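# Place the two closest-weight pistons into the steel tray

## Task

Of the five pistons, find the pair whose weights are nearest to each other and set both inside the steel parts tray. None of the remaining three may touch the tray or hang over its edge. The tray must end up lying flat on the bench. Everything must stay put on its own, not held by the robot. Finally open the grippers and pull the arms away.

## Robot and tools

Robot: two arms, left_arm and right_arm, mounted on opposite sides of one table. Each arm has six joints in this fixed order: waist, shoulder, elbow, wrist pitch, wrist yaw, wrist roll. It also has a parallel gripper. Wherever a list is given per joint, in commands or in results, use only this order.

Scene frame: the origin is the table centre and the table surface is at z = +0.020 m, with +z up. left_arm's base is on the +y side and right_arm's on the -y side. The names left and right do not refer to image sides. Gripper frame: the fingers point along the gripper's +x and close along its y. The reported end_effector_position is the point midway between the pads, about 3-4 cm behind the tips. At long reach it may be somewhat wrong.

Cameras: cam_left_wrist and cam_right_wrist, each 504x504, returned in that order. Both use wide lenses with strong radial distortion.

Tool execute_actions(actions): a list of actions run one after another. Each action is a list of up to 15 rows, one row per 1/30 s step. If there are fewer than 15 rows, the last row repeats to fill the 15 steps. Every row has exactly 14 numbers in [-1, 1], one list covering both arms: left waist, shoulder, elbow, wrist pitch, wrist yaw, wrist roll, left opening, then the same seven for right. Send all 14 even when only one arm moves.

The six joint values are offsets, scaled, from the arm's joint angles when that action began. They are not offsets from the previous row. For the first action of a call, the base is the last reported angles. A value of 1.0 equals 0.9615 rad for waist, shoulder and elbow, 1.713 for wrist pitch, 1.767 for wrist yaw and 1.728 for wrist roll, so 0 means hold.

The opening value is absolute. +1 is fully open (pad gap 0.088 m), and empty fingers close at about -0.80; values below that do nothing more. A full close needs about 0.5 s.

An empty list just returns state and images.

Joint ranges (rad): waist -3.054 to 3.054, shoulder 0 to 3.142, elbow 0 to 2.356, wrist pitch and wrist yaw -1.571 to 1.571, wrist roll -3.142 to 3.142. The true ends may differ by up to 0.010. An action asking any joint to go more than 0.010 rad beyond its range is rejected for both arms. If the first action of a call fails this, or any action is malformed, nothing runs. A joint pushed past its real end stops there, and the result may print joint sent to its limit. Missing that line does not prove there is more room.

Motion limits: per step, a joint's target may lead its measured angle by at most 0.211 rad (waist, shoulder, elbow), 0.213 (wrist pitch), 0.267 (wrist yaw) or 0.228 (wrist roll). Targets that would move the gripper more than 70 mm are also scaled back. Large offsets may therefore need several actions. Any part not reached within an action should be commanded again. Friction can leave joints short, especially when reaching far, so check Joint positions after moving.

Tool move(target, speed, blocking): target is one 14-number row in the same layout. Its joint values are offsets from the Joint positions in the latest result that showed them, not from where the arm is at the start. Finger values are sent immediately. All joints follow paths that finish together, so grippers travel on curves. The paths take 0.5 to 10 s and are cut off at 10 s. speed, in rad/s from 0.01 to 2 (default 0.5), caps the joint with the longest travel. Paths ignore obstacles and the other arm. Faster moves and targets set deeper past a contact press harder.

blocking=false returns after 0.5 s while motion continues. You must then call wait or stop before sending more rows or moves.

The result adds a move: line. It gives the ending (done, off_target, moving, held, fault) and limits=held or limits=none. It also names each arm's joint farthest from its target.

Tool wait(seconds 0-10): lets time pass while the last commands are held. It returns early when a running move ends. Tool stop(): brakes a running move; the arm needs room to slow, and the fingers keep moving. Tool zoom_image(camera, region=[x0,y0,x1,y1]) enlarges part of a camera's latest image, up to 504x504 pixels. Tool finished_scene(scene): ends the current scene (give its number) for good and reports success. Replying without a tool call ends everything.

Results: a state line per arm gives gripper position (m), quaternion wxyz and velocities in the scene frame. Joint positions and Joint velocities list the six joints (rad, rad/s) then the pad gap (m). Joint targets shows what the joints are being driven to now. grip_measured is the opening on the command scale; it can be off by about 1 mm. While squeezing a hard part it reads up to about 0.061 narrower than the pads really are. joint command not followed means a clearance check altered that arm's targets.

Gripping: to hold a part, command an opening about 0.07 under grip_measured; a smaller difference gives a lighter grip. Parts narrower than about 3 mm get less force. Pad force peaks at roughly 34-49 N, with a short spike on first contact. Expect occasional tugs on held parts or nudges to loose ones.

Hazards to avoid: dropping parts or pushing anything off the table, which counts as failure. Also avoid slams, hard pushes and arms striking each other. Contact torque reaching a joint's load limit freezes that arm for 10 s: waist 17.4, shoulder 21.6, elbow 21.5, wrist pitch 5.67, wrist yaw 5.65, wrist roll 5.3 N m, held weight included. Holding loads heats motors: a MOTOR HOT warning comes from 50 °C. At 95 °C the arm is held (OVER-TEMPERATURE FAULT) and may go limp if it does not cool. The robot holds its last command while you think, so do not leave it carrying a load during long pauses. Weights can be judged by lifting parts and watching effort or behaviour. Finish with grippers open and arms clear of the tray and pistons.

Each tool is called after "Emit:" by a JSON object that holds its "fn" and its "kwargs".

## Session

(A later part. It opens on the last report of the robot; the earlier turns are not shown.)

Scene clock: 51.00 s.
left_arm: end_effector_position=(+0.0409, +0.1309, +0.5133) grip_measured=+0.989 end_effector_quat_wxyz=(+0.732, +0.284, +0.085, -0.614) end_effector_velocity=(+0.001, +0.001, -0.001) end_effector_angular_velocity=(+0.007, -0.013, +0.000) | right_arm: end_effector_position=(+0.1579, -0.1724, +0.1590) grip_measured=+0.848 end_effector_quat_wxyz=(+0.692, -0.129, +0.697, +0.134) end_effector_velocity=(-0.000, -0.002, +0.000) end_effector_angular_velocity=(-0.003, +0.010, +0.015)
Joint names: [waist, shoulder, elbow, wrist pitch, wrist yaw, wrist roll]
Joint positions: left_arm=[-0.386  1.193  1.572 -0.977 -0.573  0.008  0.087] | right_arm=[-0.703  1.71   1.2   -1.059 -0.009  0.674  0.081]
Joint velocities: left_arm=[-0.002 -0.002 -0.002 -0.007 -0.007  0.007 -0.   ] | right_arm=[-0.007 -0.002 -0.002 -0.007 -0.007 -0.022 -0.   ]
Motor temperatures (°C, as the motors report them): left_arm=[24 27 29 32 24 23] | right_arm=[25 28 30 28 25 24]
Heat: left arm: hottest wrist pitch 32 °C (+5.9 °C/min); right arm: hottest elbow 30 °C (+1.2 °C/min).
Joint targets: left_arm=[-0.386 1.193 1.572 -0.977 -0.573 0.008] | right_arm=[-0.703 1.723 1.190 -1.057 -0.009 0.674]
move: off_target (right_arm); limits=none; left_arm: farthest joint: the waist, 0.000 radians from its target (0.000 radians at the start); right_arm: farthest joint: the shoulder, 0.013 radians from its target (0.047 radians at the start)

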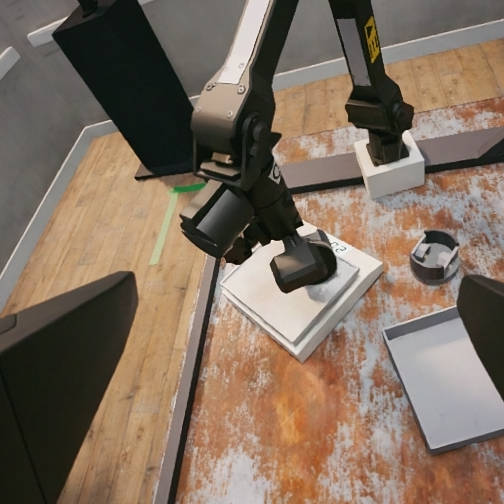

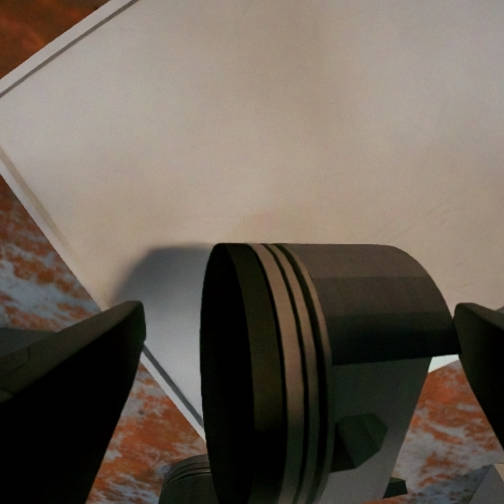

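Emit:
{"fn": "move", "kwargs": {"target": [0,0,0,0,0,0,1,0,-0.044,-0.047,0.003,0,0,0.85], "speed": 0.2}}

Scene clock: 52.67 s.
left_arm: end_effector_position=(+0.0409, +0.1309, +0.5133) grip_measured=+0.989 end_effector_quat_wxyz=(+0.732, +0.284, +0.085, -0.614) end_effector_velocity=(+0.006, +0.004, -0.007) end_effector_angular_velocity=(+0.032, -0.021, +0.024) | right_arm: end_effector_position=(+0.1536, -0.1799, +0.1589) grip_measured=+0.848 end_effector_quat_wxyz=(+0.692, -0.130, +0.697, +0.134) end_effector_velocity=(-0.005, -0.003, +0.000) end_effector_angular_velocity=(-0.008, +0.030, +0.005)
Joint names: [waist, shoulder, elbow, wrist pitch, wrist yaw, wrist roll]
Joint positions: left_arm=[-0.386  1.193  1.572 -0.977 -0.573  0.008  0.087] | right_arm=[-0.703  1.68   1.165 -1.056 -0.009  0.674  0.081]
Joint velocities: left_arm=[ 0.002 -0.002 -0.007 -0.037 -0.022 -0.007 -0.   ] | right_arm=[-0.002 -0.002 -0.002 -0.022 -0.022 -0.007 -0.   ]
Motor temperatures (°C, as the motors report them): left_arm=[24 27 29 32 24 23] | right_arm=[25 28 30 28 25 24]
Heat: left arm: hottest wrist pitch 32 °C (+5.7 °C/min); right arm: hottest elbow 30 °C (+1.1 °C/min).
Joint targets: left_arm=[-0.386 1.193 1.572 -0.977 -0.573 0.008] | right_arm=[-0.703 1.668 1.155 -1.054 -0.009 0.674]
move: off_target (right_arm); limits=none; left_arm: farthest joint: the waist, 0.000 radians from its target (0.000 radians at the start); right_arm: farthest joint: the shoulder, 0.012 radians from its target (0.043 radians at the start)

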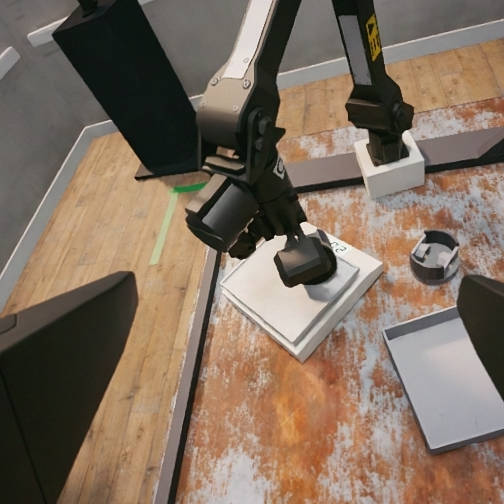

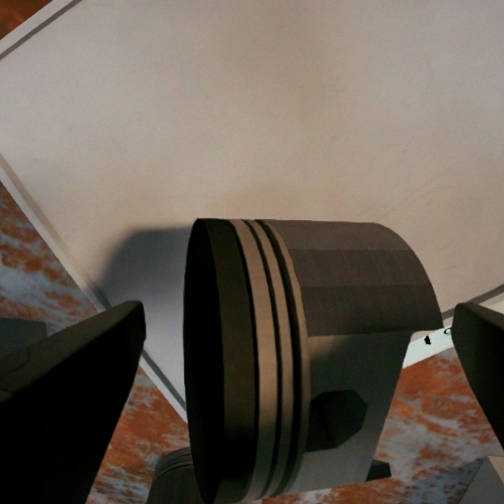

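Emit:
{"fn": "execute_actions", "kwargs": {"actions": [[[0,0,0,0,0,0,1,0,0,0,0,0,0,0.8],[0,0,0,0,0,0,1,0,0,0,0,0,0,0.75],[0,0,0,0,0,0,1,0,0,0,0,0,0,0.7],[0,0,0,0,0,0,1,0,0,0,0,0,0,0.65],[0,0,0,0,0,0,1,0,0,0,0,0,0,0.6],[0,0,0,0,0,0,1,0,0,0,0,0,0,0.55],[0,0,0,0,0,0,1,0,0,0,0,0,0,0.5],[0,0,0,0,0,0,1,0,0,0,0,0,0,0.46],[0,0,0,0,0,0,1,0,0,0,0,0,0,0.42],[0,0,0,0,0,0,1,0,0,0,0,0,0,0.38],[0,0,0,0,0,0,1,0,0,0,0,0,0,0.34],[0,0,0,0,0,0,1,0,0,0,0,0,0,0.3],[0,0,0,0,0,0,1,0,0,0,0,0,0,0.26],[0,0,0,0,0,0,1,0,0,0,0,0,0,0.22],[0,0,0,0,0,0,1,0,0,0,0,0,0,0.18]],[[0,0,0,0,0,0,1,0,0,0,0,0,0,0.14],[0,0,0,0,0,0,1,0,0,0,0,0,0,0.1],[0,0,0,0,0,0,1,0,0,0,0,0,0,0.06],[0,0,0,0,0,0,1,0,0,0,0,0,0,0.02],[0,0,0,0,0,0,1,0,0,0,0,0,0,-0.02],[0,0,0,0,0,0,1,0,0,0,0,0,0,-0.06],[0,0,0,0,0,0,1,0,0,0,0,0,0,-0.1]]]}}

Scene clock: 56.13 s.
left_arm: end_effector_position=(+0.0409, +0.1309, +0.5133) grip_measured=+0.989 end_effector_quat_wxyz=(+0.732, +0.284, +0.085, -0.614) end_effector_velocity=(-0.000, -0.001, -0.000) end_effector_angular_velocity=(-0.006, +0.003, +0.007) | right_arm: end_effector_position=(+0.1535, -0.1800, +0.1589) grip_measured=-0.045 end_effector_quat_wxyz=(+0.692, -0.130, +0.697, +0.134) end_effector_velocity=(-0.001, +0.001, +0.000) end_effector_angular_velocity=(+0.017, +0.015, -0.000)
Joint names: [waist, shoulder, elbow, wrist pitch, wrist yaw, wrist roll]
Joint positions: left_arm=[-0.386  1.193  1.572 -0.977 -0.573  0.008  0.087] | right_arm=[-0.703  1.68   1.165 -1.056 -0.009  0.674  0.037]
Joint velocities: left_arm=[-0.002  0.002 -0.002  0.007 -0.007 -0.007 -0.   ] | right_arm=[-0.007 -0.002 -0.002  0.007 -0.022 -0.007 -0.   ]
Motor temperatures (°C, as the motors report them): left_arm=[24 27 29 32 24 23] | right_arm=[25 29 30 28 25 24]
Heat: left arm: hottest wrist pitch 32 °C (+5.3 °C/min); right arm: hottest elbow 30 °C (+1.1 °C/min).
Joint targets: left_arm=[-0.386 1.193 1.572 -0.977 -0.573 0.008] | right_arm=[-0.703 1.680 1.165 -1.056 -0.010 0.674]

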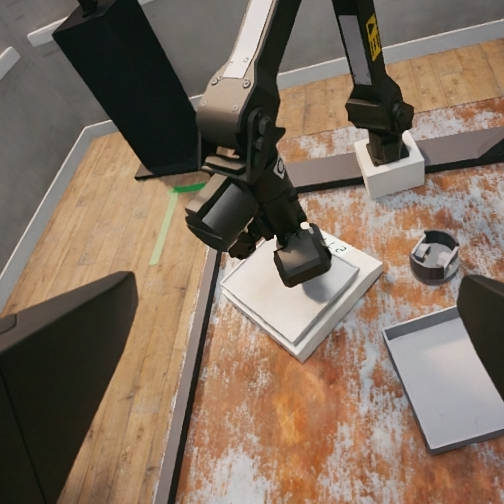

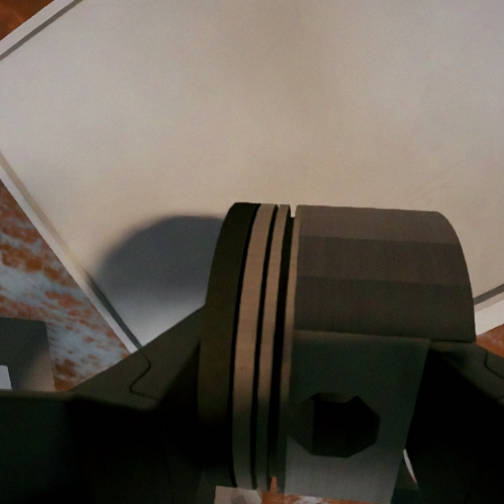

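Emit:
{"fn": "move", "kwargs": {"target": [0,0,0,0,0,0,1,0.295,-0.042,0.123,-0.078,0,-0.17,-0.14], "speed": 0.5}}

Scene clock: 59.00 s.
left_arm: end_effector_position=(+0.0409, +0.1309, +0.5133) grip_measured=+0.989 end_effector_quat_wxyz=(+0.732, +0.284, +0.085, -0.614) end_effector_velocity=(+0.003, +0.002, -0.002) end_effector_angular_velocity=(+0.005, -0.010, +0.019) | right_arm: end_effector_position=(+0.0782, -0.1499, +0.1919) grip_measured=-0.045 end_effector_quat_wxyz=(+0.627, -0.320, +0.631, +0.324) end_effector_velocity=(+0.001, -0.003, +0.000) end_effector_angular_velocity=(-0.009, -0.005, -0.010)
Joint names: [waist, shoulder, elbow, wrist pitch, wrist yaw, wrist roll]
Joint positions: left_arm=[-0.386  1.193  1.572 -0.977 -0.573  0.008  0.087] | right_arm=[-0.423  1.654  1.271 -1.187 -0.008  0.383  0.037]
Joint velocities: left_arm=[-0.002 -0.002 -0.007 -0.007 -0.022 -0.007 -0.   ] | right_arm=[-0.002 -0.002 -0.002 -0.007  0.007  0.007 -0.   ]
Motor temperatures (°C, as the motors report them): left_arm=[24 27 29 32 24 23] | right_arm=[25 29 31 28 25 24]
Heat: left arm: hottest wrist pitch 32 °C (+5.1 °C/min); right arm: hottest elbow 31 °C (+2.0 °C/min).
Joint targets: left_arm=[-0.386 1.193 1.572 -0.977 -0.573 0.008] | right_arm=[-0.419 1.639 1.283 -1.190 -0.009 0.380]
move: off_target (right_arm); limits=none; left_arm: farthest joint: the waist, 0.000 radians from its target (0.000 radians at the start); right_arm: farthest joint: the shoulder, 0.015 radians from its target (0.040 radians at the start)

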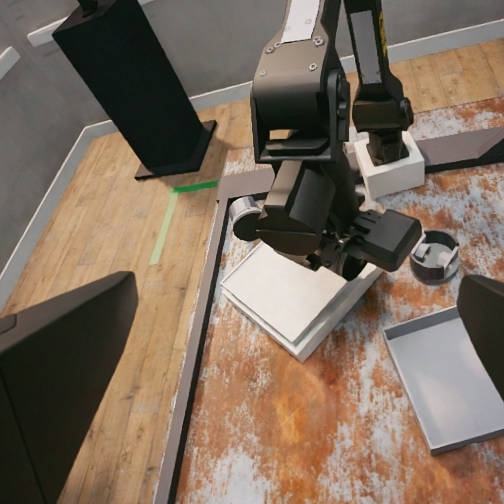

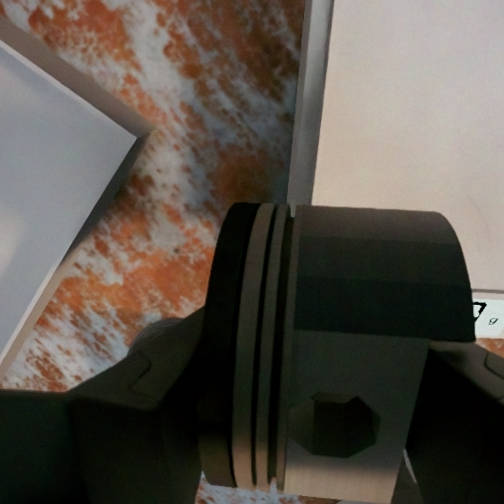

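Emit:
{"fn": "move", "kwargs": {"target": [0,0,0,0,0,0,1,0.996,-0.162,-0.335,0.101,0,-0.6,-0.14], "speed": 0.85}}

Scene clock: 61.33 s.
left_arm: end_effector_position=(+0.0409, +0.1309, +0.5133) grip_measured=+0.989 end_effector_quat_wxyz=(+0.732, +0.284, +0.085, -0.614) end_effector_velocity=(-0.001, +0.002, -0.001) end_effector_angular_velocity=(+0.000, +0.012, +0.009) | right_arm: end_effector_position=(-0.1505, -0.2498, +0.1496) grip_measured=-0.044 end_effector_quat_wxyz=(+0.071, -0.702, +0.076, +0.704) end_effector_velocity=(-0.002, +0.001, +0.001) end_effector_angular_velocity=(+0.004, +0.014, +0.005)
Joint names: [waist, shoulder, elbow, wrist pitch, wrist yaw, wrist roll]
Joint positions: left_arm=[-0.386  1.193  1.572 -0.977 -0.573  0.008  0.087] | right_arm=[ 0.531  1.512  0.955 -1.016 -0.008 -0.65   0.037]
Joint velocities: left_arm=[-0.007 -0.002 -0.002 -0.007 -0.007 -0.022 -0.   ] | right_arm=[-0.002 -0.002  0.002  0.007 -0.007 -0.007 -0.   ]
Motor temperatures (°C, as the motors report them): left_arm=[24 27 29 32 24 23] | right_arm=[25 29 31 28 25 24]
Heat: left arm: hottest wrist pitch 32 °C (+5.1 °C/min); right arm: hottest elbow 31 °C (+2.0 °C/min).
Joint targets: left_arm=[-0.386 1.193 1.572 -0.977 -0.573 0.008] | right_arm=[0.535 1.498 0.949 -1.014 -0.008 -0.654]
move: off_target (right_arm); limits=none; left_arm: farthest joint: the waist, 0.000 radians from its target (0.000 radians at the start); right_arm: farthest joint: the shoulder, 0.014 radians from its target (0.156 radians at the start)

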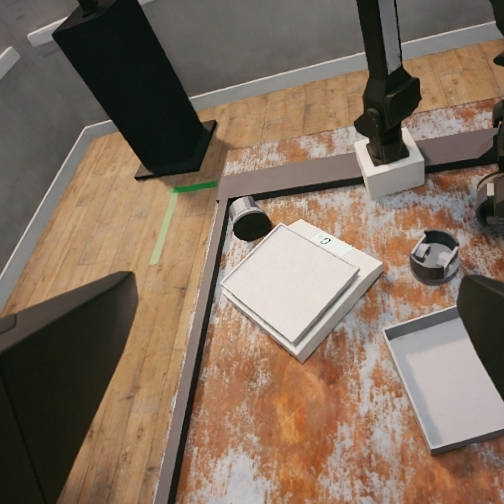

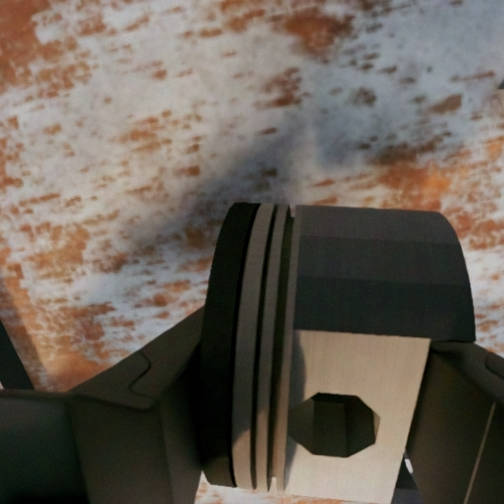

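Emit:
{"fn": "move", "kwargs": {"target": [0,0,0,0,0,0,1,0,0.112,-0.158,0.144,0,0,-0.14], "speed": 0.3}}

Scene clock: 63.10 s.
left_arm: end_effector_position=(+0.0409, +0.1309, +0.5133) grip_measured=+0.989 end_effector_quat_wxyz=(+0.732, +0.284, +0.085, -0.614) end_effector_velocity=(-0.000, -0.000, -0.003) end_effector_angular_velocity=(+0.011, +0.005, -0.000) | right_arm: end_effector_position=(-0.1505, -0.2498, +0.0950) grip_measured=-0.044 end_effector_quat_wxyz=(+0.071, -0.702, +0.076, +0.704) end_effector_velocity=(+0.002, -0.001, +0.000) end_effector_angular_velocity=(-0.001, -0.010, +0.010)
Joint names: [waist, shoulder, elbow, wrist pitch, wrist yaw, wrist roll]
Joint positions: left_arm=[-0.386  1.193  1.572 -0.977 -0.573  0.008  0.087] | right_arm=[ 0.531  1.61   0.811 -0.775 -0.008 -0.65   0.037]
Joint velocities: left_arm=[ 0.002  0.002 -0.002 -0.007  0.007 -0.007 -0.   ] | right_arm=[ 0.002 -0.002 -0.002 -0.007  0.007 -0.007 -0.   ]
Motor temperatures (°C, as the motors report them): left_arm=[24 27 29 32 24 23] | right_arm=[25 29 31 28 25 24]
Heat: left arm: hottest wrist pitch 32 °C (+5.1 °C/min); right arm: hottest elbow 31 °C (+2.0 °C/min).
Joint targets: left_arm=[-0.386 1.193 1.572 -0.977 -0.573 0.008] | right_arm=[0.531 1.620 0.803 -0.769 -0.008 -0.650]
move: done; limits=none; left_arm: farthest joint: the waist, 0.000 radians from its target (0.000 radians at the start); right_arm: farthest joint: the shoulder, 0.010 radians from its target (0.107 radians at the start)

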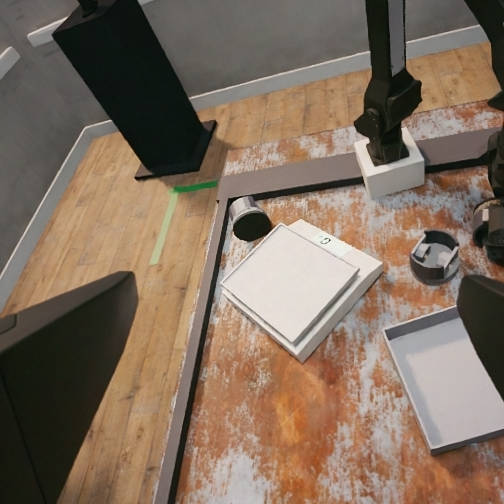

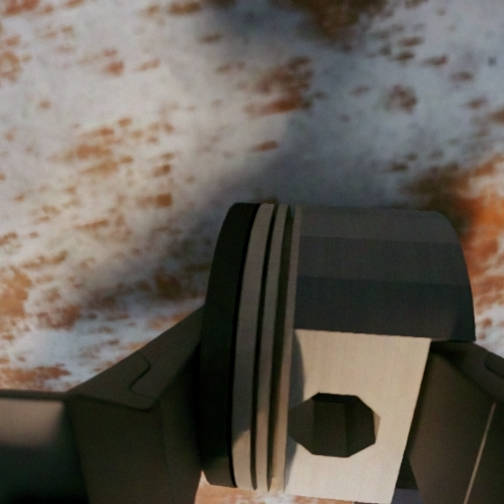

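Pitch lag suggests contact. Release slowly.

Emit:
{"fn": "execute_actions", "kwargs": {"actions": [[[0,0,0,0,0,0,1,0,0,0,0,0,0,-0.08],[0,0,0,0,0,0,1,0,0,0,0,0,0,-0.04],[0,0,0,0,0,0,1,0,0,0,0,0,0,0.0],[0,0,0,0,0,0,1,0,0,0,0,0,0,0.04],[0,0,0,0,0,0,1,0,0,0,0,0,0,0.08],[0,0,0,0,0,0,1,0,0,0,0,0,0,0.12],[0,0,0,0,0,0,1,0,0,0,0,0,0,0.16],[0,0,0,0,0,0,1,0,0,0,0,0,0,0.2],[0,0,0,0,0,0,1,0,0,0,0,0,0,0.26],[0,0,0,0,0,0,1,0,0,0,0,0,0,0.32],[0,0,0,0,0,0,1,0,0,0,0,0,0,0.4],[0,0,0,0,0,0,1,0,0,0,0,0,0,0.5],[0,0,0,0,0,0,1,0,0,0,0,0,0,0.6],[0,0,0,0,0,0,1,0,0,0,0,0,0,0.7],[0,0,0,0,0,0,1,0,0,0,0,0,0,0.85]]]}}

Emit:
{"fn": "move", "kwargs": {"target": [0,0,0,0,0,0,1,0,-0.112,0.158,-0.142,0,0,0.85], "speed": 0.5}}

Scene clock: 64.13 s.
left_arm: end_effector_position=(+0.0409, +0.1309, +0.5133) grip_measured=+0.989 end_effector_quat_wxyz=(+0.732, +0.284, +0.085, -0.614) end_effector_velocity=(-0.002, +0.000, -0.001) end_effector_angular_velocity=(+0.010, -0.005, -0.012) | right_arm: end_effector_position=(-0.1505, -0.2498, +0.0950) grip_measured=+0.539 end_effector_quat_wxyz=(+0.071, -0.702, +0.076, +0.704) end_effector_velocity=(-0.001, +0.000, -0.001) end_effector_angular_velocity=(-0.003, +0.007, +0.020)
Joint names: [waist, shoulder, elbow, wrist pitch, wrist yaw, wrist roll]
Joint positions: left_arm=[-0.386  1.193  1.572 -0.977 -0.573  0.008  0.087] | right_arm=[ 0.531  1.61   0.811 -0.774 -0.008 -0.65   0.065]
Joint velocities: left_arm=[-0.002  0.002  0.002 -0.007  0.007  0.007 -0.   ] | right_arm=[-0.002  0.002 -0.002  0.007 -0.007 -0.022  0.145]
Motor temperatures (°C, as the motors report them): left_arm=[24 27 29 32 24 23] | right_arm=[25 29 31 28 25 24]
Heat: left arm: hottest wrist pitch 32 °C (+5.1 °C/min); right arm: hottest elbow 31 °C (+2.0 °C/min).
Joint targets: left_arm=[-0.386 1.193 1.572 -0.977 -0.573 0.008] | right_arm=[0.531 1.610 0.811 -0.775 -0.008 -0.650]

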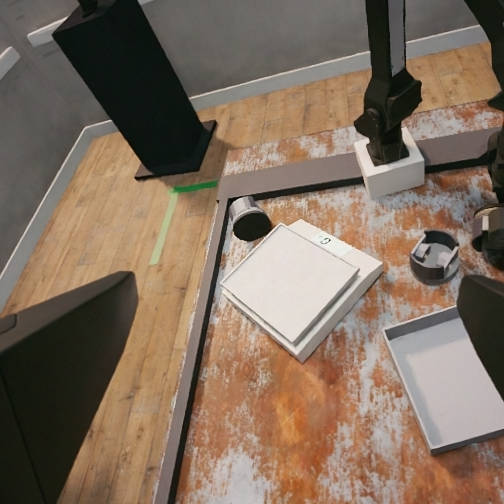

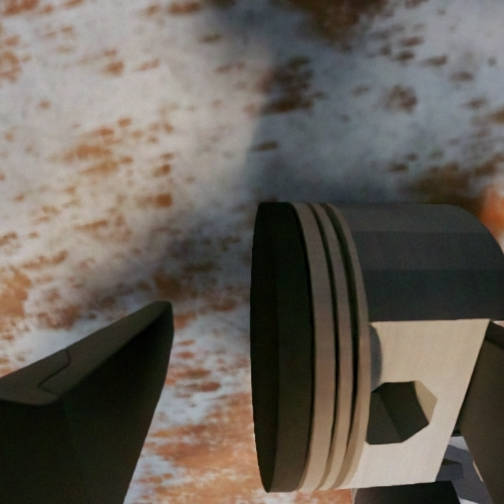

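Scene clock: 65.23 s.
left_arm: end_effector_position=(+0.0409, +0.1309, +0.5133) grip_measured=+0.989 end_effector_quat_wxyz=(+0.732, +0.284, +0.085, -0.614) end_effector_velocity=(+0.000, -0.001, +0.001) end_effector_angular_velocity=(-0.012, +0.008, +0.021) | right_arm: end_effector_position=(-0.1507, -0.2495, +0.1500) grip_measured=+0.848 end_effector_quat_wxyz=(+0.071, -0.702, +0.076, +0.705) end_effector_velocity=(+0.002, -0.003, +0.001) end_effector_angular_velocity=(-0.018, -0.006, +0.005)
Joint names: [waist, shoulder, elbow, wrist pitch, wrist yaw, wrist roll]
Joint positions: left_arm=[-0.386  1.193  1.572 -0.977 -0.573  0.008  0.087] | right_arm=[ 0.531  1.512  0.955 -1.015 -0.008 -0.65   0.081]
Joint velocities: left_arm=[-0.007  0.002 -0.002  0.007 -0.022 -0.022 -0.   ] | right_arm=[-0.002 -0.002  0.002 -0.022 -0.007 -0.007 -0.   ]
Motor temperatures (°C, as the motors report them): left_arm=[24 27 29 32 24 23] | right_arm=[25 29 31 28 25 24]
Heat: left arm: hottest wrist pitch 32 °C (+5.1 °C/min); right arm: hottest elbow 31 °C (+2.0 °C/min).
Joint targets: left_arm=[-0.386 1.193 1.572 -0.977 -0.573 0.008] | right_arm=[0.531 1.502 0.963 -1.018 -0.008 -0.650]
move: done; limits=none; left_arm: farthest joint: the waist, 0.000 radians from its target (0.000 radians at the start); right_arm: farthest joint: the shoulder, 0.009 radians from its target (0.107 radians at the start)

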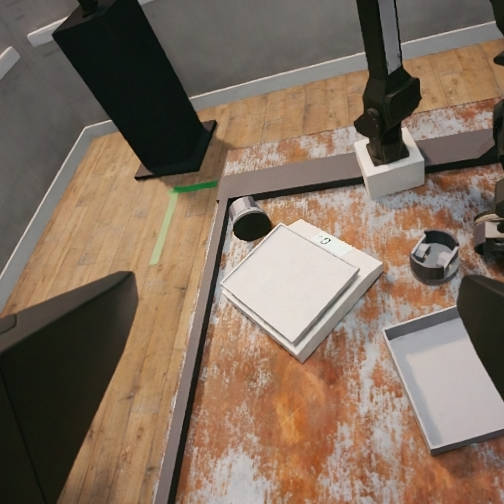

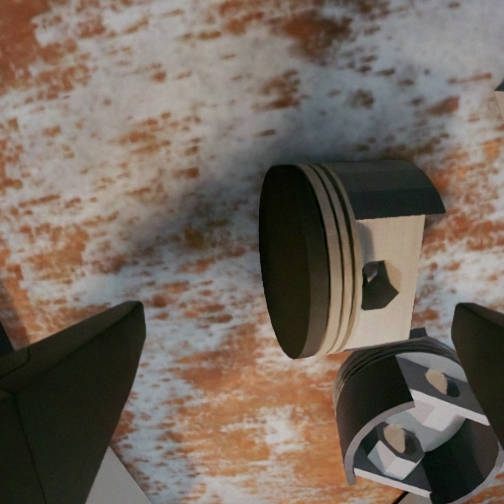

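Emit:
{"fn": "move", "kwargs": {"target": [0,0,0,0,0,0,1,0.282,0.465,0.603,-0.081,0,-0.337,0.85], "speed": 0.8}}

Scene clock: 67.30 s.
left_arm: end_effector_position=(+0.0409, +0.1309, +0.5133) grip_measured=+0.989 end_effector_quat_wxyz=(+0.732, +0.284, +0.085, -0.614) end_effector_velocity=(+0.003, +0.002, +0.001) end_effector_angular_velocity=(-0.004, -0.006, +0.019) | right_arm: end_effector_position=(-0.2942, -0.2310, +0.1671) grip_measured=+0.848 end_effector_quat_wxyz=(+0.222, +0.668, +0.221, -0.674) end_effector_velocity=(+0.002, -0.001, +0.000) end_effector_angular_velocity=(-0.010, -0.002, +0.005)
Joint names: [waist, shoulder, elbow, wrist pitch, wrist yaw, wrist roll]
Joint positions: left_arm=[-0.386  1.193  1.572 -0.977 -0.573  0.008  0.087] | right_arm=[ 0.798  1.942  1.527 -1.152 -0.008 -1.229  0.081]
Joint velocities: left_arm=[-0.002 -0.002  0.002 -0.007 -0.022 -0.007 -0.   ] | right_arm=[-0.002 -0.002 -0.002 -0.007 -0.007 -0.007  0.   ]
Motor temperatures (°C, as the motors report them): left_arm=[24 27 29 33 24 23] | right_arm=[25 29 31 28 25 24]
Heat: left arm: hottest wrist pitch 33 °C (+6.1 °C/min); right arm: hottest elbow 31 °C (+2.0 °C/min).
Joint targets: left_arm=[-0.386 1.193 1.572 -0.977 -0.573 0.008] | right_arm=[0.802 1.959 1.535 -1.154 -0.008 -1.233]
move: off_target (right_arm); limits=none; left_arm: farthest joint: the waist, 0.000 radians from its target (0.000 radians at the start); right_arm: farthest joint: the shoulder, 0.017 radians from its target (0.447 radians at the start)

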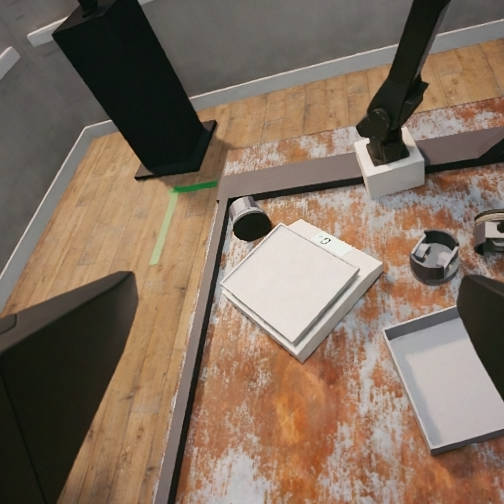

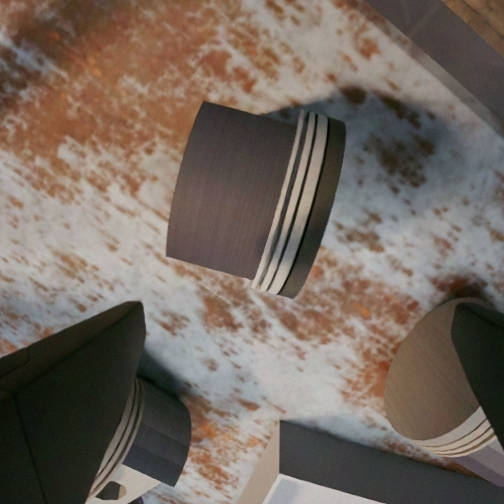

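Emit:
{"fn": "move", "kwargs": {"target": [0,0,0,0,0,0,1,0.083,0.029,-0.064,0.036,0,0.205,0.85], "speed": 0.7}}

Scene clock: 69.20 s.
left_arm: end_effector_position=(+0.0409, +0.1309, +0.5133) grip_measured=+0.989 end_effector_quat_wxyz=(+0.732, +0.284, +0.085, -0.614) end_effector_velocity=(+0.002, +0.000, +0.002) end_effector_angular_velocity=(-0.013, -0.002, +0.019) | right_arm: end_effector_position=(-0.3076, -0.2552, +0.1501) grip_measured=+0.848 end_effector_quat_wxyz=(+0.130, +0.694, +0.126, -0.697) end_effector_velocity=(+0.004, -0.004, +0.002) end_effector_angular_velocity=(-0.015, -0.011, +0.010)
Joint names: [waist, shoulder, elbow, wrist pitch, wrist yaw, wrist roll]
Joint positions: left_arm=[-0.386  1.193  1.572 -0.977 -0.573  0.008  0.087] | right_arm=[ 0.874  1.954  1.475 -1.092 -0.008 -0.878  0.081]
Joint velocities: left_arm=[-0.002 -0.002 -0.002  0.007 -0.022 -0.007 -0.   ] | right_arm=[ 0.002 -0.007 -0.002 -0.022 -0.007 -0.007  0.   ]
Motor temperatures (°C, as the motors report them): left_arm=[24 27 29 33 24 23] | right_arm=[25 29 31 28 25 24]
Heat: left arm: hottest wrist pitch 33 °C (+5.1 °C/min); right arm: hottest elbow 31 °C (+2.0 °C/min).
Joint targets: left_arm=[-0.386 1.193 1.572 -0.977 -0.573 0.008] | right_arm=[0.878 1.970 1.466 -1.090 -0.008 -0.875]
move: off_target (right_arm); limits=none; left_arm: farthest joint: the waist, 0.000 radians from its target (0.000 radians at the start); right_arm: farthest joint: the shoulder, 0.016 radians from its target (0.028 radians at the start)

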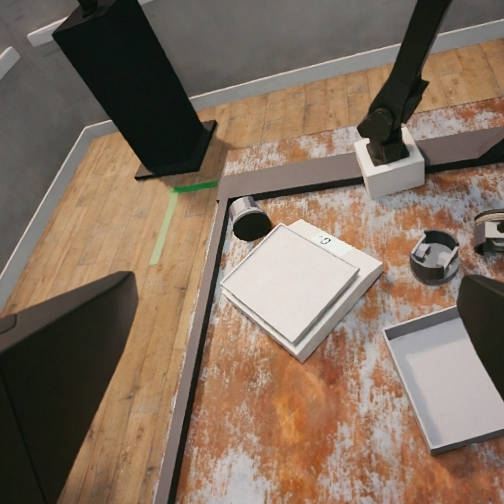

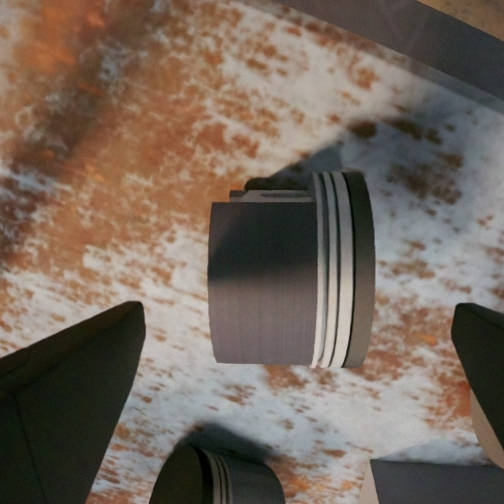

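Emit:
{"fn": "move", "kwargs": {"target": [0,0,0,0,0,0,1,0,0.074,-0.128,0.099,0,0,0.75], "speed": 0.4}}

Emit:
{"fn": "execute_actions", "kwargs": {"actions": [[[0,0,0,0,0,0,1,0,0,0,0,0,0,0.68],[0,0,0,0,0,0,1,0,0,0,0,0,0,0.61],[0,0,0,0,0,0,1,0,0,0,0,0,0,0.54],[0,0,0,0,0,0,1,0,0,0,0,0,0,0.47],[0,0,0,0,0,0,1,0,0,0,0,0,0,0.4],[0,0,0,0,0,0,1,0,0,0,0,0,0,0.34],[0,0,0,0,0,0,1,0,0,0,0,0,0,0.28],[0,0,0,0,0,0,1,0,0,0,0,0,0,0.24],[0,0,0,0,0,0,1,0,0,0,0,0,0,0.2],[0,0,0,0,0,0,1,0,0,0,0,0,0,0.17],[0,0,0,0,0,0,1,0,0,0,0,0,0,0.14],[0,0,0,0,0,0,1,0,0,0,0,0,0,0.11],[0,0,0,0,0,0,1,0,0,0,0,0,0,0.08],[0,0,0,0,0,0,1,0,0,0,0,0,0,0.05],[0,0,0,0,0,0,1,0,0,0,0,0,0,0.02]]]}}

Scene clock: 70.87 s.
left_arm: end_effector_position=(+0.0409, +0.1309, +0.5133) grip_measured=+0.989 end_effector_quat_wxyz=(+0.732, +0.284, +0.085, -0.614) end_effector_velocity=(+0.001, +0.001, -0.003) end_effector_angular_velocity=(+0.008, -0.002, +0.007) | right_arm: end_effector_position=(-0.3072, -0.2554, +0.1037) grip_measured=+0.752 end_effector_quat_wxyz=(+0.130, +0.694, +0.125, -0.697) end_effector_velocity=(-0.003, -0.003, +0.000) end_effector_angular_velocity=(-0.016, +0.017, -0.005)
Joint names: [waist, shoulder, elbow, wrist pitch, wrist yaw, wrist roll]
Joint positions: left_arm=[-0.386  1.193  1.572 -0.977 -0.573  0.008  0.087] | right_arm=[ 0.874  2.01   1.362 -0.924 -0.008 -0.878  0.076]
Joint velocities: left_arm=[-0.002 -0.002 -0.007 -0.007 -0.007 -0.007 -0.   ] | right_arm=[ 0.002 -0.002 -0.002  0.007 -0.022  0.007 -0.   ]
Motor temperatures (°C, as the motors report them): left_arm=[24 27 29 33 24 23] | right_arm=[25 29 31 28 25 24]
Heat: left arm: hottest wrist pitch 33 °C (+5.0 °C/min); right arm: hottest elbow 31 °C (+2.0 °C/min).
Joint targets: left_arm=[-0.386 1.193 1.572 -0.977 -0.573 0.008] | right_arm=[0.874 2.025 1.352 -0.922 -0.008 -0.878]
move: off_target (right_arm); limits=none; left_arm: farthest joint: the waist, 0.000 radians from its target (0.000 radians at the start); right_arm: farthest joint: the shoulder, 0.015 radians from its target (0.071 radians at the start)

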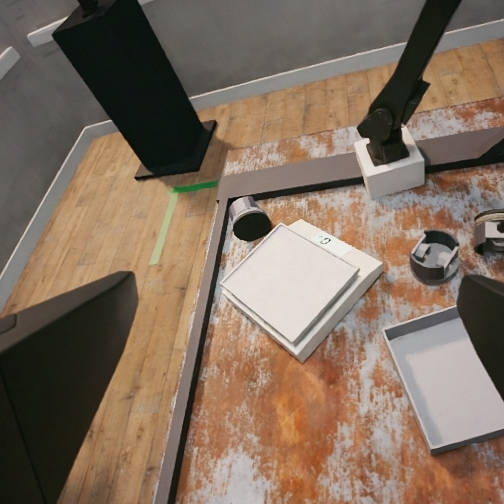

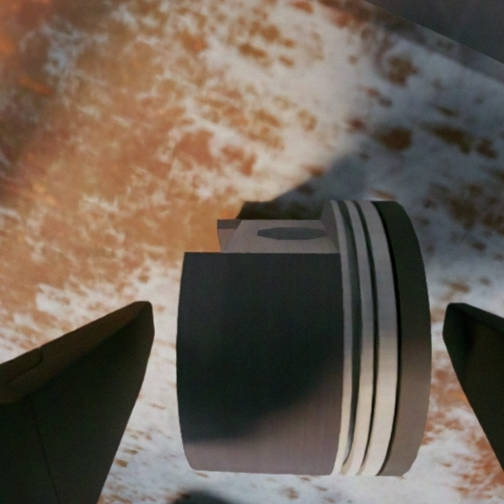

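Scene clock: 71.37 s.
left_arm: end_effector_position=(+0.0409, +0.1309, +0.5133) grip_measured=+0.989 end_effector_quat_wxyz=(+0.732, +0.284, +0.085, -0.614) end_effector_velocity=(+0.002, +0.000, -0.002) end_effector_angular_velocity=(+0.012, -0.035, +0.005) | right_arm: end_effector_position=(-0.3073, -0.2553, +0.1037) grip_measured=+0.131 end_effector_quat_wxyz=(+0.130, +0.694, +0.125, -0.697) end_effector_velocity=(+0.001, -0.001, +0.002) end_effector_angular_velocity=(-0.008, +0.002, +0.005)
Joint names: [waist, shoulder, elbow, wrist pitch, wrist yaw, wrist roll]
Joint positions: left_arm=[-0.386  1.193  1.572 -0.977 -0.573  0.008  0.087] | right_arm=[ 0.874  2.01   1.362 -0.924 -0.008 -0.878  0.045]
Joint velocities: left_arm=[-0.002  0.002 -0.002 -0.007 -0.022  0.022  0.   ] | right_arm=[-0.002 -0.007 -0.002 -0.007 -0.007 -0.007 -0.03 ]
Motor temperatures (°C, as the motors report them): left_arm=[24 27 29 33 24 23] | right_arm=[25 29 31 28 25 24]
Heat: left arm: hottest wrist pitch 33 °C (+5.1 °C/min); right arm: hottest elbow 31 °C (+2.0 °C/min).
Joint targets: left_arm=[-0.386 1.193 1.572 -0.977 -0.573 0.008] | right_arm=[0.874 2.010 1.362 -0.925 -0.008 -0.878]

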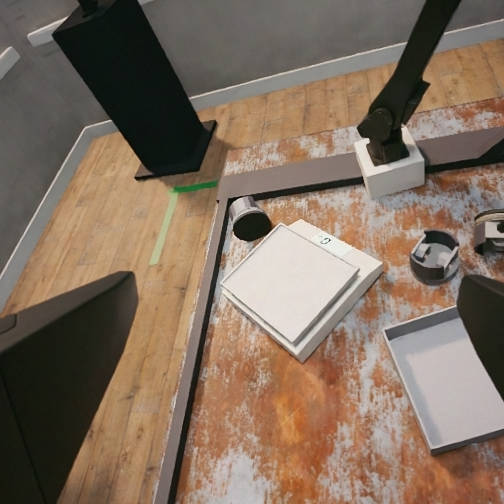

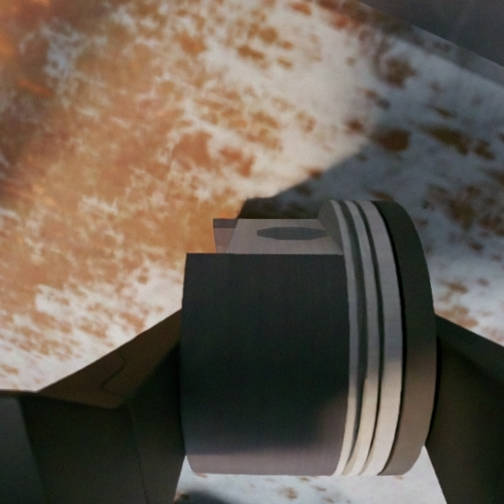

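Emit:
{"fn": "move", "kwargs": {"target": [0,0,0,0,0,0,1,0,-0.22,0.131,-0.18,0,0.17,0.02], "speed": 0.6}}

Emit:
{"fn": "move", "kwargs": {"target": [0,0,0,0,0,0,1,-0.87,0,0,0,0,0.4,0.02], "speed": 0.9}}

Scene clock: 73.47 s.
left_arm: end_effector_position=(+0.0409, +0.1309, +0.5133) grip_measured=+0.989 end_effector_quat_wxyz=(+0.732, +0.284, +0.085, -0.614) end_effector_velocity=(-0.002, -0.000, +0.001) end_effector_angular_velocity=(-0.003, +0.000, -0.012) | right_arm: end_effector_position=(-0.2829, -0.2692, +0.1963) grip_measured=+0.129 end_effector_quat_wxyz=(-0.028, -0.704, -0.024, +0.709) end_effector_velocity=(+0.004, -0.002, +0.001) end_effector_angular_velocity=(-0.015, -0.011, +0.005)
Joint names: [waist, shoulder, elbow, wrist pitch, wrist yaw, wrist roll]
Joint positions: left_arm=[-0.386  1.193  1.572 -0.977 -0.573  0.008  0.087] | right_arm=[ 0.874  1.815  1.476 -1.23  -0.008 -0.588  0.045]
Joint velocities: left_arm=[-0.002 -0.002 -0.002  0.007  0.007  0.007 -0.   ] | right_arm=[-0.002 -0.002  0.002 -0.022 -0.007 -0.007 -0.   ]
Motor temperatures (°C, as the motors report them): left_arm=[24 27 29 33 24 23] | right_arm=[25 30 31 28 25 24]
Heat: left arm: hottest wrist pitch 33 °C (+5.0 °C/min); right arm: hottest elbow 31 °C (+2.0 °C/min).
Joint targets: left_arm=[-0.386 1.193 1.572 -0.977 -0.573 0.008] | right_arm=[0.874 1.798 1.488 -1.232 -0.008 -0.584]
move: off_target (right_arm); limits=none; left_arm: farthest joint: the waist, 0.000 radians from its target (0.000 radians at the start); right_arm: farthest joint: the shoulder, 0.016 radians from its target (0.211 radians at the start)

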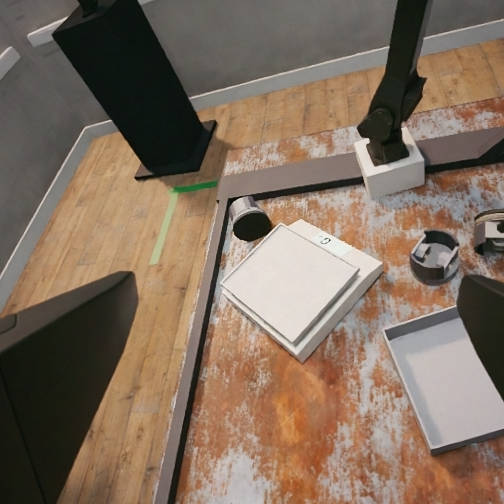

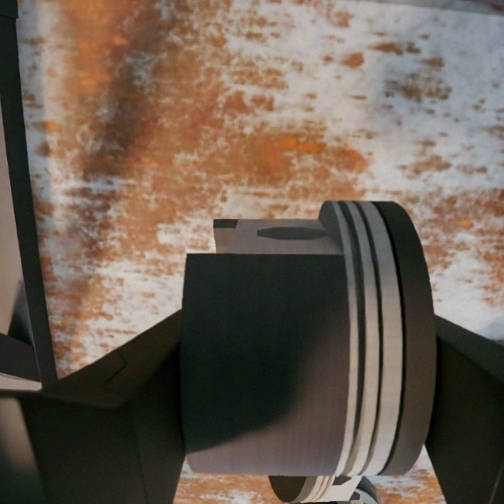

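Scene clock: 75.13 s.
left_arm: end_effector_position=(+0.0409, +0.1309, +0.5133) grip_measured=+0.989 end_effector_quat_wxyz=(+0.732, +0.284, +0.085, -0.614) end_effector_velocity=(+0.001, +0.003, -0.003) end_effector_angular_velocity=(+0.020, -0.019, +0.000) | right_arm: end_effector_position=(-0.0658, -0.1065, +0.1963) grip_measured=+0.129 end_effector_quat_wxyz=(+0.467, -0.527, +0.470, +0.532) end_effector_velocity=(+0.004, -0.001, +0.000) end_effector_angular_velocity=(-0.005, -0.009, -0.000)
Joint names: [waist, shoulder, elbow, wrist pitch, wrist yaw, wrist roll]
Joint positions: left_arm=[-0.386  1.193  1.572 -0.977 -0.573  0.008  0.087] | right_arm=[ 0.042  1.815  1.476 -1.23  -0.008  0.1    0.045]
Joint velocities: left_arm=[-0.002 -0.002 -0.002 -0.022 -0.007  0.007 -0.   ] | right_arm=[-0.007 -0.002 -0.002 -0.007  0.007 -0.007 -0.   ]
Motor temperatures (°C, as the motors report them): left_arm=[24 27 29 33 24 23] | right_arm=[25 30 31 28 25 24]
Heat: left arm: hottest wrist pitch 33 °C (+4.1 °C/min); right arm: hottest elbow 31 °C (+2.0 °C/min).
Joint targets: left_arm=[-0.386 1.193 1.572 -0.977 -0.573 0.008] | right_arm=[0.038 1.815 1.476 -1.230 -0.007 0.103]
move: done; limits=none; left_arm: farthest joint: the waist, 0.000 radians from its target (0.000 radians at the start); right_arm: farthest joint: the waist, 0.004 radians from its target (0.837 radians at the start)

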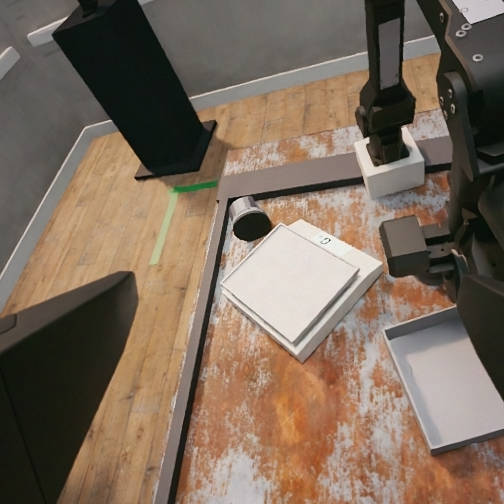

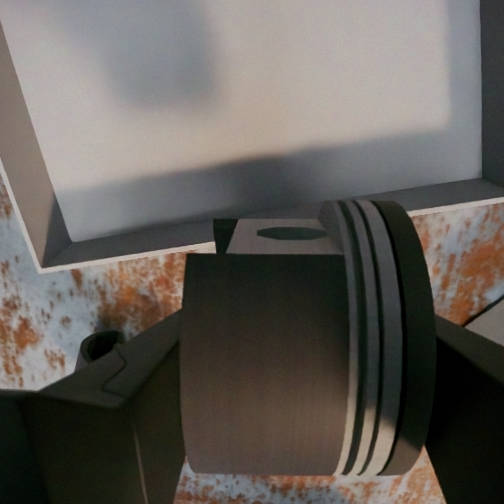

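Emit:
{"fn": "move", "kwargs": {"target": [0,0,0,0,0,0,1,-0.89,0.02,-0.059,0.036,0,0.393,0.02], "speed": 0.9}}

Scene clock: 77.17 s.
left_arm: end_effector_position=(+0.0409, +0.1309, +0.5133) grip_measured=+0.989 end_effector_quat_wxyz=(+0.732, +0.284, +0.085, -0.614) end_effector_velocity=(+0.000, +0.000, +0.001) end_effector_angular_velocity=(-0.010, +0.005, +0.007) | right_arm: end_effector_position=(+0.2062, -0.1609, +0.1808) grip_measured=+0.130 end_effector_quat_wxyz=(+0.703, -0.056, +0.706, +0.062) end_effector_velocity=(+0.002, +0.001, +0.001) end_effector_angular_velocity=(+0.014, -0.001, +0.015)
Joint names: [waist, shoulder, elbow, wrist pitch, wrist yaw, wrist roll]
Joint positions: left_arm=[-0.386  1.193  1.572 -0.977 -0.573  0.008  0.087] | right_arm=[-0.81   1.824  1.426 -1.169 -0.008  0.776  0.045]
Joint velocities: left_arm=[-0.002 -0.002 -0.002  0.007 -0.007 -0.007 -0.   ] | right_arm=[-0.007 -0.002  0.002  0.007 -0.007 -0.022 -0.   ]
Motor temperatures (°C, as the motors report them): left_arm=[24 27 29 33 24 23] | right_arm=[25 30 31 28 25 24]
Heat: left arm: hottest wrist pitch 33 °C (+4.1 °C/min); right arm: hottest elbow 31 °C (+2.0 °C/min).
Joint targets: left_arm=[-0.386 1.193 1.572 -0.977 -0.573 0.008] | right_arm=[-0.814 1.834 1.420 -1.168 -0.008 0.779]
move: off_target (right_arm); limits=none; left_arm: farthest joint: the waist, 0.000 radians from its target (0.000 radians at the start); right_arm: farthest joint: the shoulder, 0.011 radians from its target (0.019 radians at the start)

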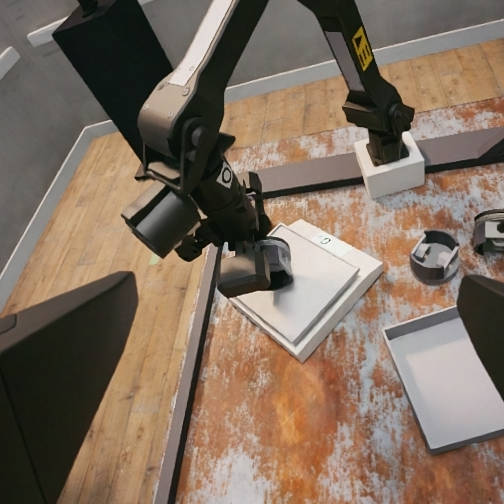

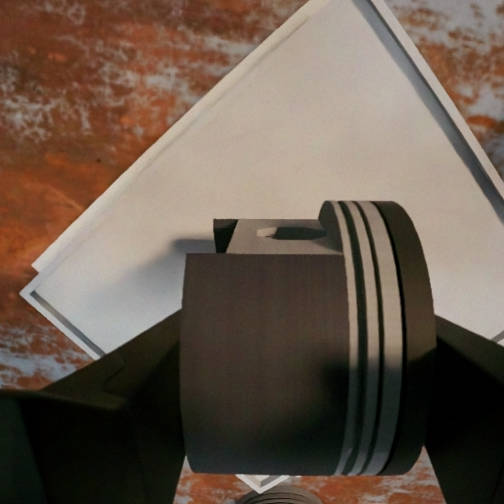

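Emit:
{"fn": "move", "kwargs": {"target": [0,0,0,0,0,0,1,0,0.019,-0.05,0.03,0,0,0.02], "speed": 0.12}}

Scene clock: 78.50 s.
left_arm: end_effector_position=(+0.0409, +0.1309, +0.5133) grip_measured=+0.989 end_effector_quat_wxyz=(+0.732, +0.284, +0.085, -0.614) end_effector_velocity=(-0.001, +0.001, -0.004) end_effector_angular_velocity=(+0.015, -0.007, -0.012) | right_arm: end_effector_position=(+0.2059, -0.1611, +0.1679) grip_measured=+0.130 end_effector_quat_wxyz=(+0.703, -0.056, +0.706, +0.062) end_effector_velocity=(-0.033, -0.006, -0.008) end_effector_angular_velocity=(+0.001, +0.171, +0.015)
Joint names: [waist, shoulder, elbow, wrist pitch, wrist yaw, wrist roll]
Joint positions: left_arm=[-0.386  1.193  1.572 -0.977 -0.573  0.008  0.087] | right_arm=[-0.81   1.832  1.384 -1.12  -0.009  0.776  0.045]
Joint velocities: left_arm=[-0.002 -0.002 -0.007 -0.007  0.007  0.007 -0.   ] | right_arm=[ 0.007 -0.002 -0.037 -0.066 -0.139 -0.007 -0.   ]
Motor temperatures (°C, as the motors report them): left_arm=[24 27 29 33 24 23] | right_arm=[25 30 31 28 25 24]
Heat: left arm: hottest wrist pitch 33 °C (+4.0 °C/min); right arm: hottest elbow 31 °C (+2.0 °C/min).
Joint targets: left_arm=[-0.386 1.193 1.572 -0.977 -0.573 0.008] | right_arm=[-0.810 1.842 1.378 -1.118 -0.008 0.776]
move: off_target (right_arm); limits=none; left_arm: farthest joint: the waist, 0.000 radians from its target (0.000 radians at the start); right_arm: farthest joint: the shoulder, 0.011 radians from its target (0.019 radians at the start)

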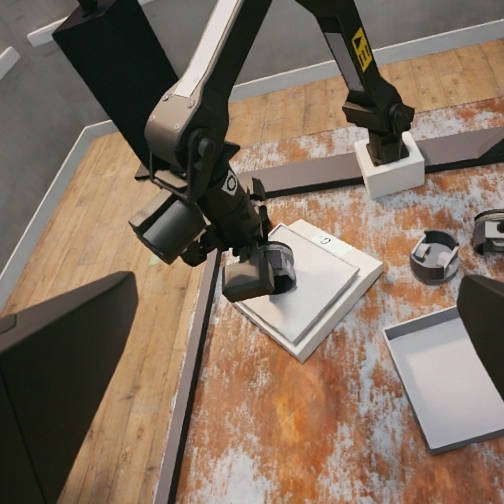

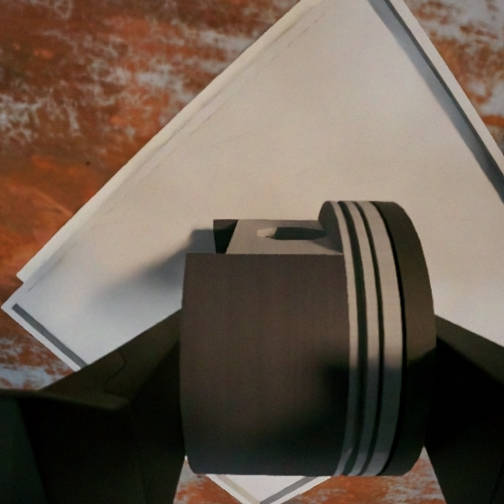

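A tug seems to be starting. Check state.

Emit:
{"fn": "wait", "kwargs": {"seconds": 0.5}}

Scene clock: 79.13 s.
left_arm: end_effector_position=(+0.0409, +0.1309, +0.5133) grip_measured=+0.989 end_effector_quat_wxyz=(+0.732, +0.284, +0.085, -0.614) end_effector_velocity=(+0.001, +0.003, +0.000) end_effector_angular_velocity=(-0.001, +0.001, +0.007) | right_arm: end_effector_position=(+0.2048, -0.1634, +0.1621) grip_measured=+0.079 end_effector_quat_wxyz=(+0.699, -0.060, +0.710, +0.057) end_effector_velocity=(-0.006, -0.004, -0.001) end_effector_angular_velocity=(-0.009, +0.034, +0.005)
Joint names: [waist, shoulder, elbow, wrist pitch, wrist yaw, wrist roll]
Joint positions: left_arm=[-0.386  1.193  1.572 -0.977 -0.573  0.008  0.087] | right_arm=[-0.812  1.841  1.372 -1.116 -0.009  0.776  0.043]
Joint velocities: left_arm=[-0.002 -0.007 -0.002 -0.007 -0.007 -0.007 -0.   ] | right_arm=[-0.002 -0.002 -0.007 -0.022 -0.022 -0.007 -0.   ]
Motor temperatures (°C, as the motors report them): left_arm=[24 27 29 33 24 23] | right_arm=[25 30 31 28 25 24]
Heat: left arm: hottest wrist pitch 33 °C (+4.1 °C/min); right arm: hottest elbow 31 °C (+2.0 °C/min).
Joint targets: left_arm=[-0.386 1.193 1.572 -0.977 -0.573 0.008] | right_arm=[-0.810 1.842 1.378 -1.118 -0.008 0.776]
wait: 0.50 s; no rest

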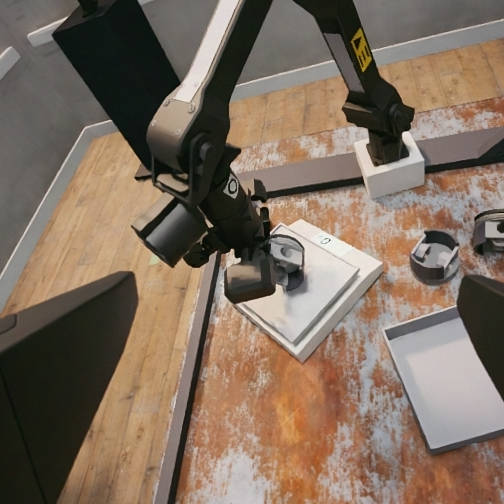

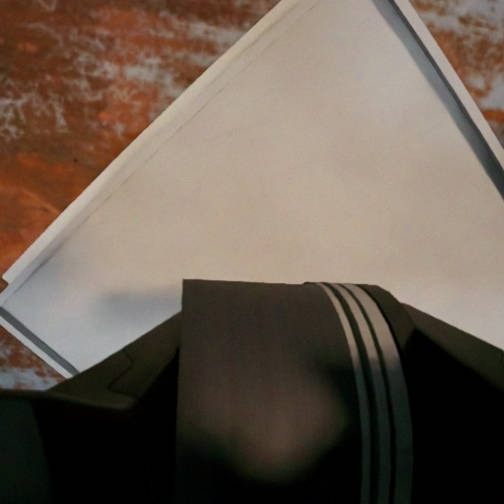

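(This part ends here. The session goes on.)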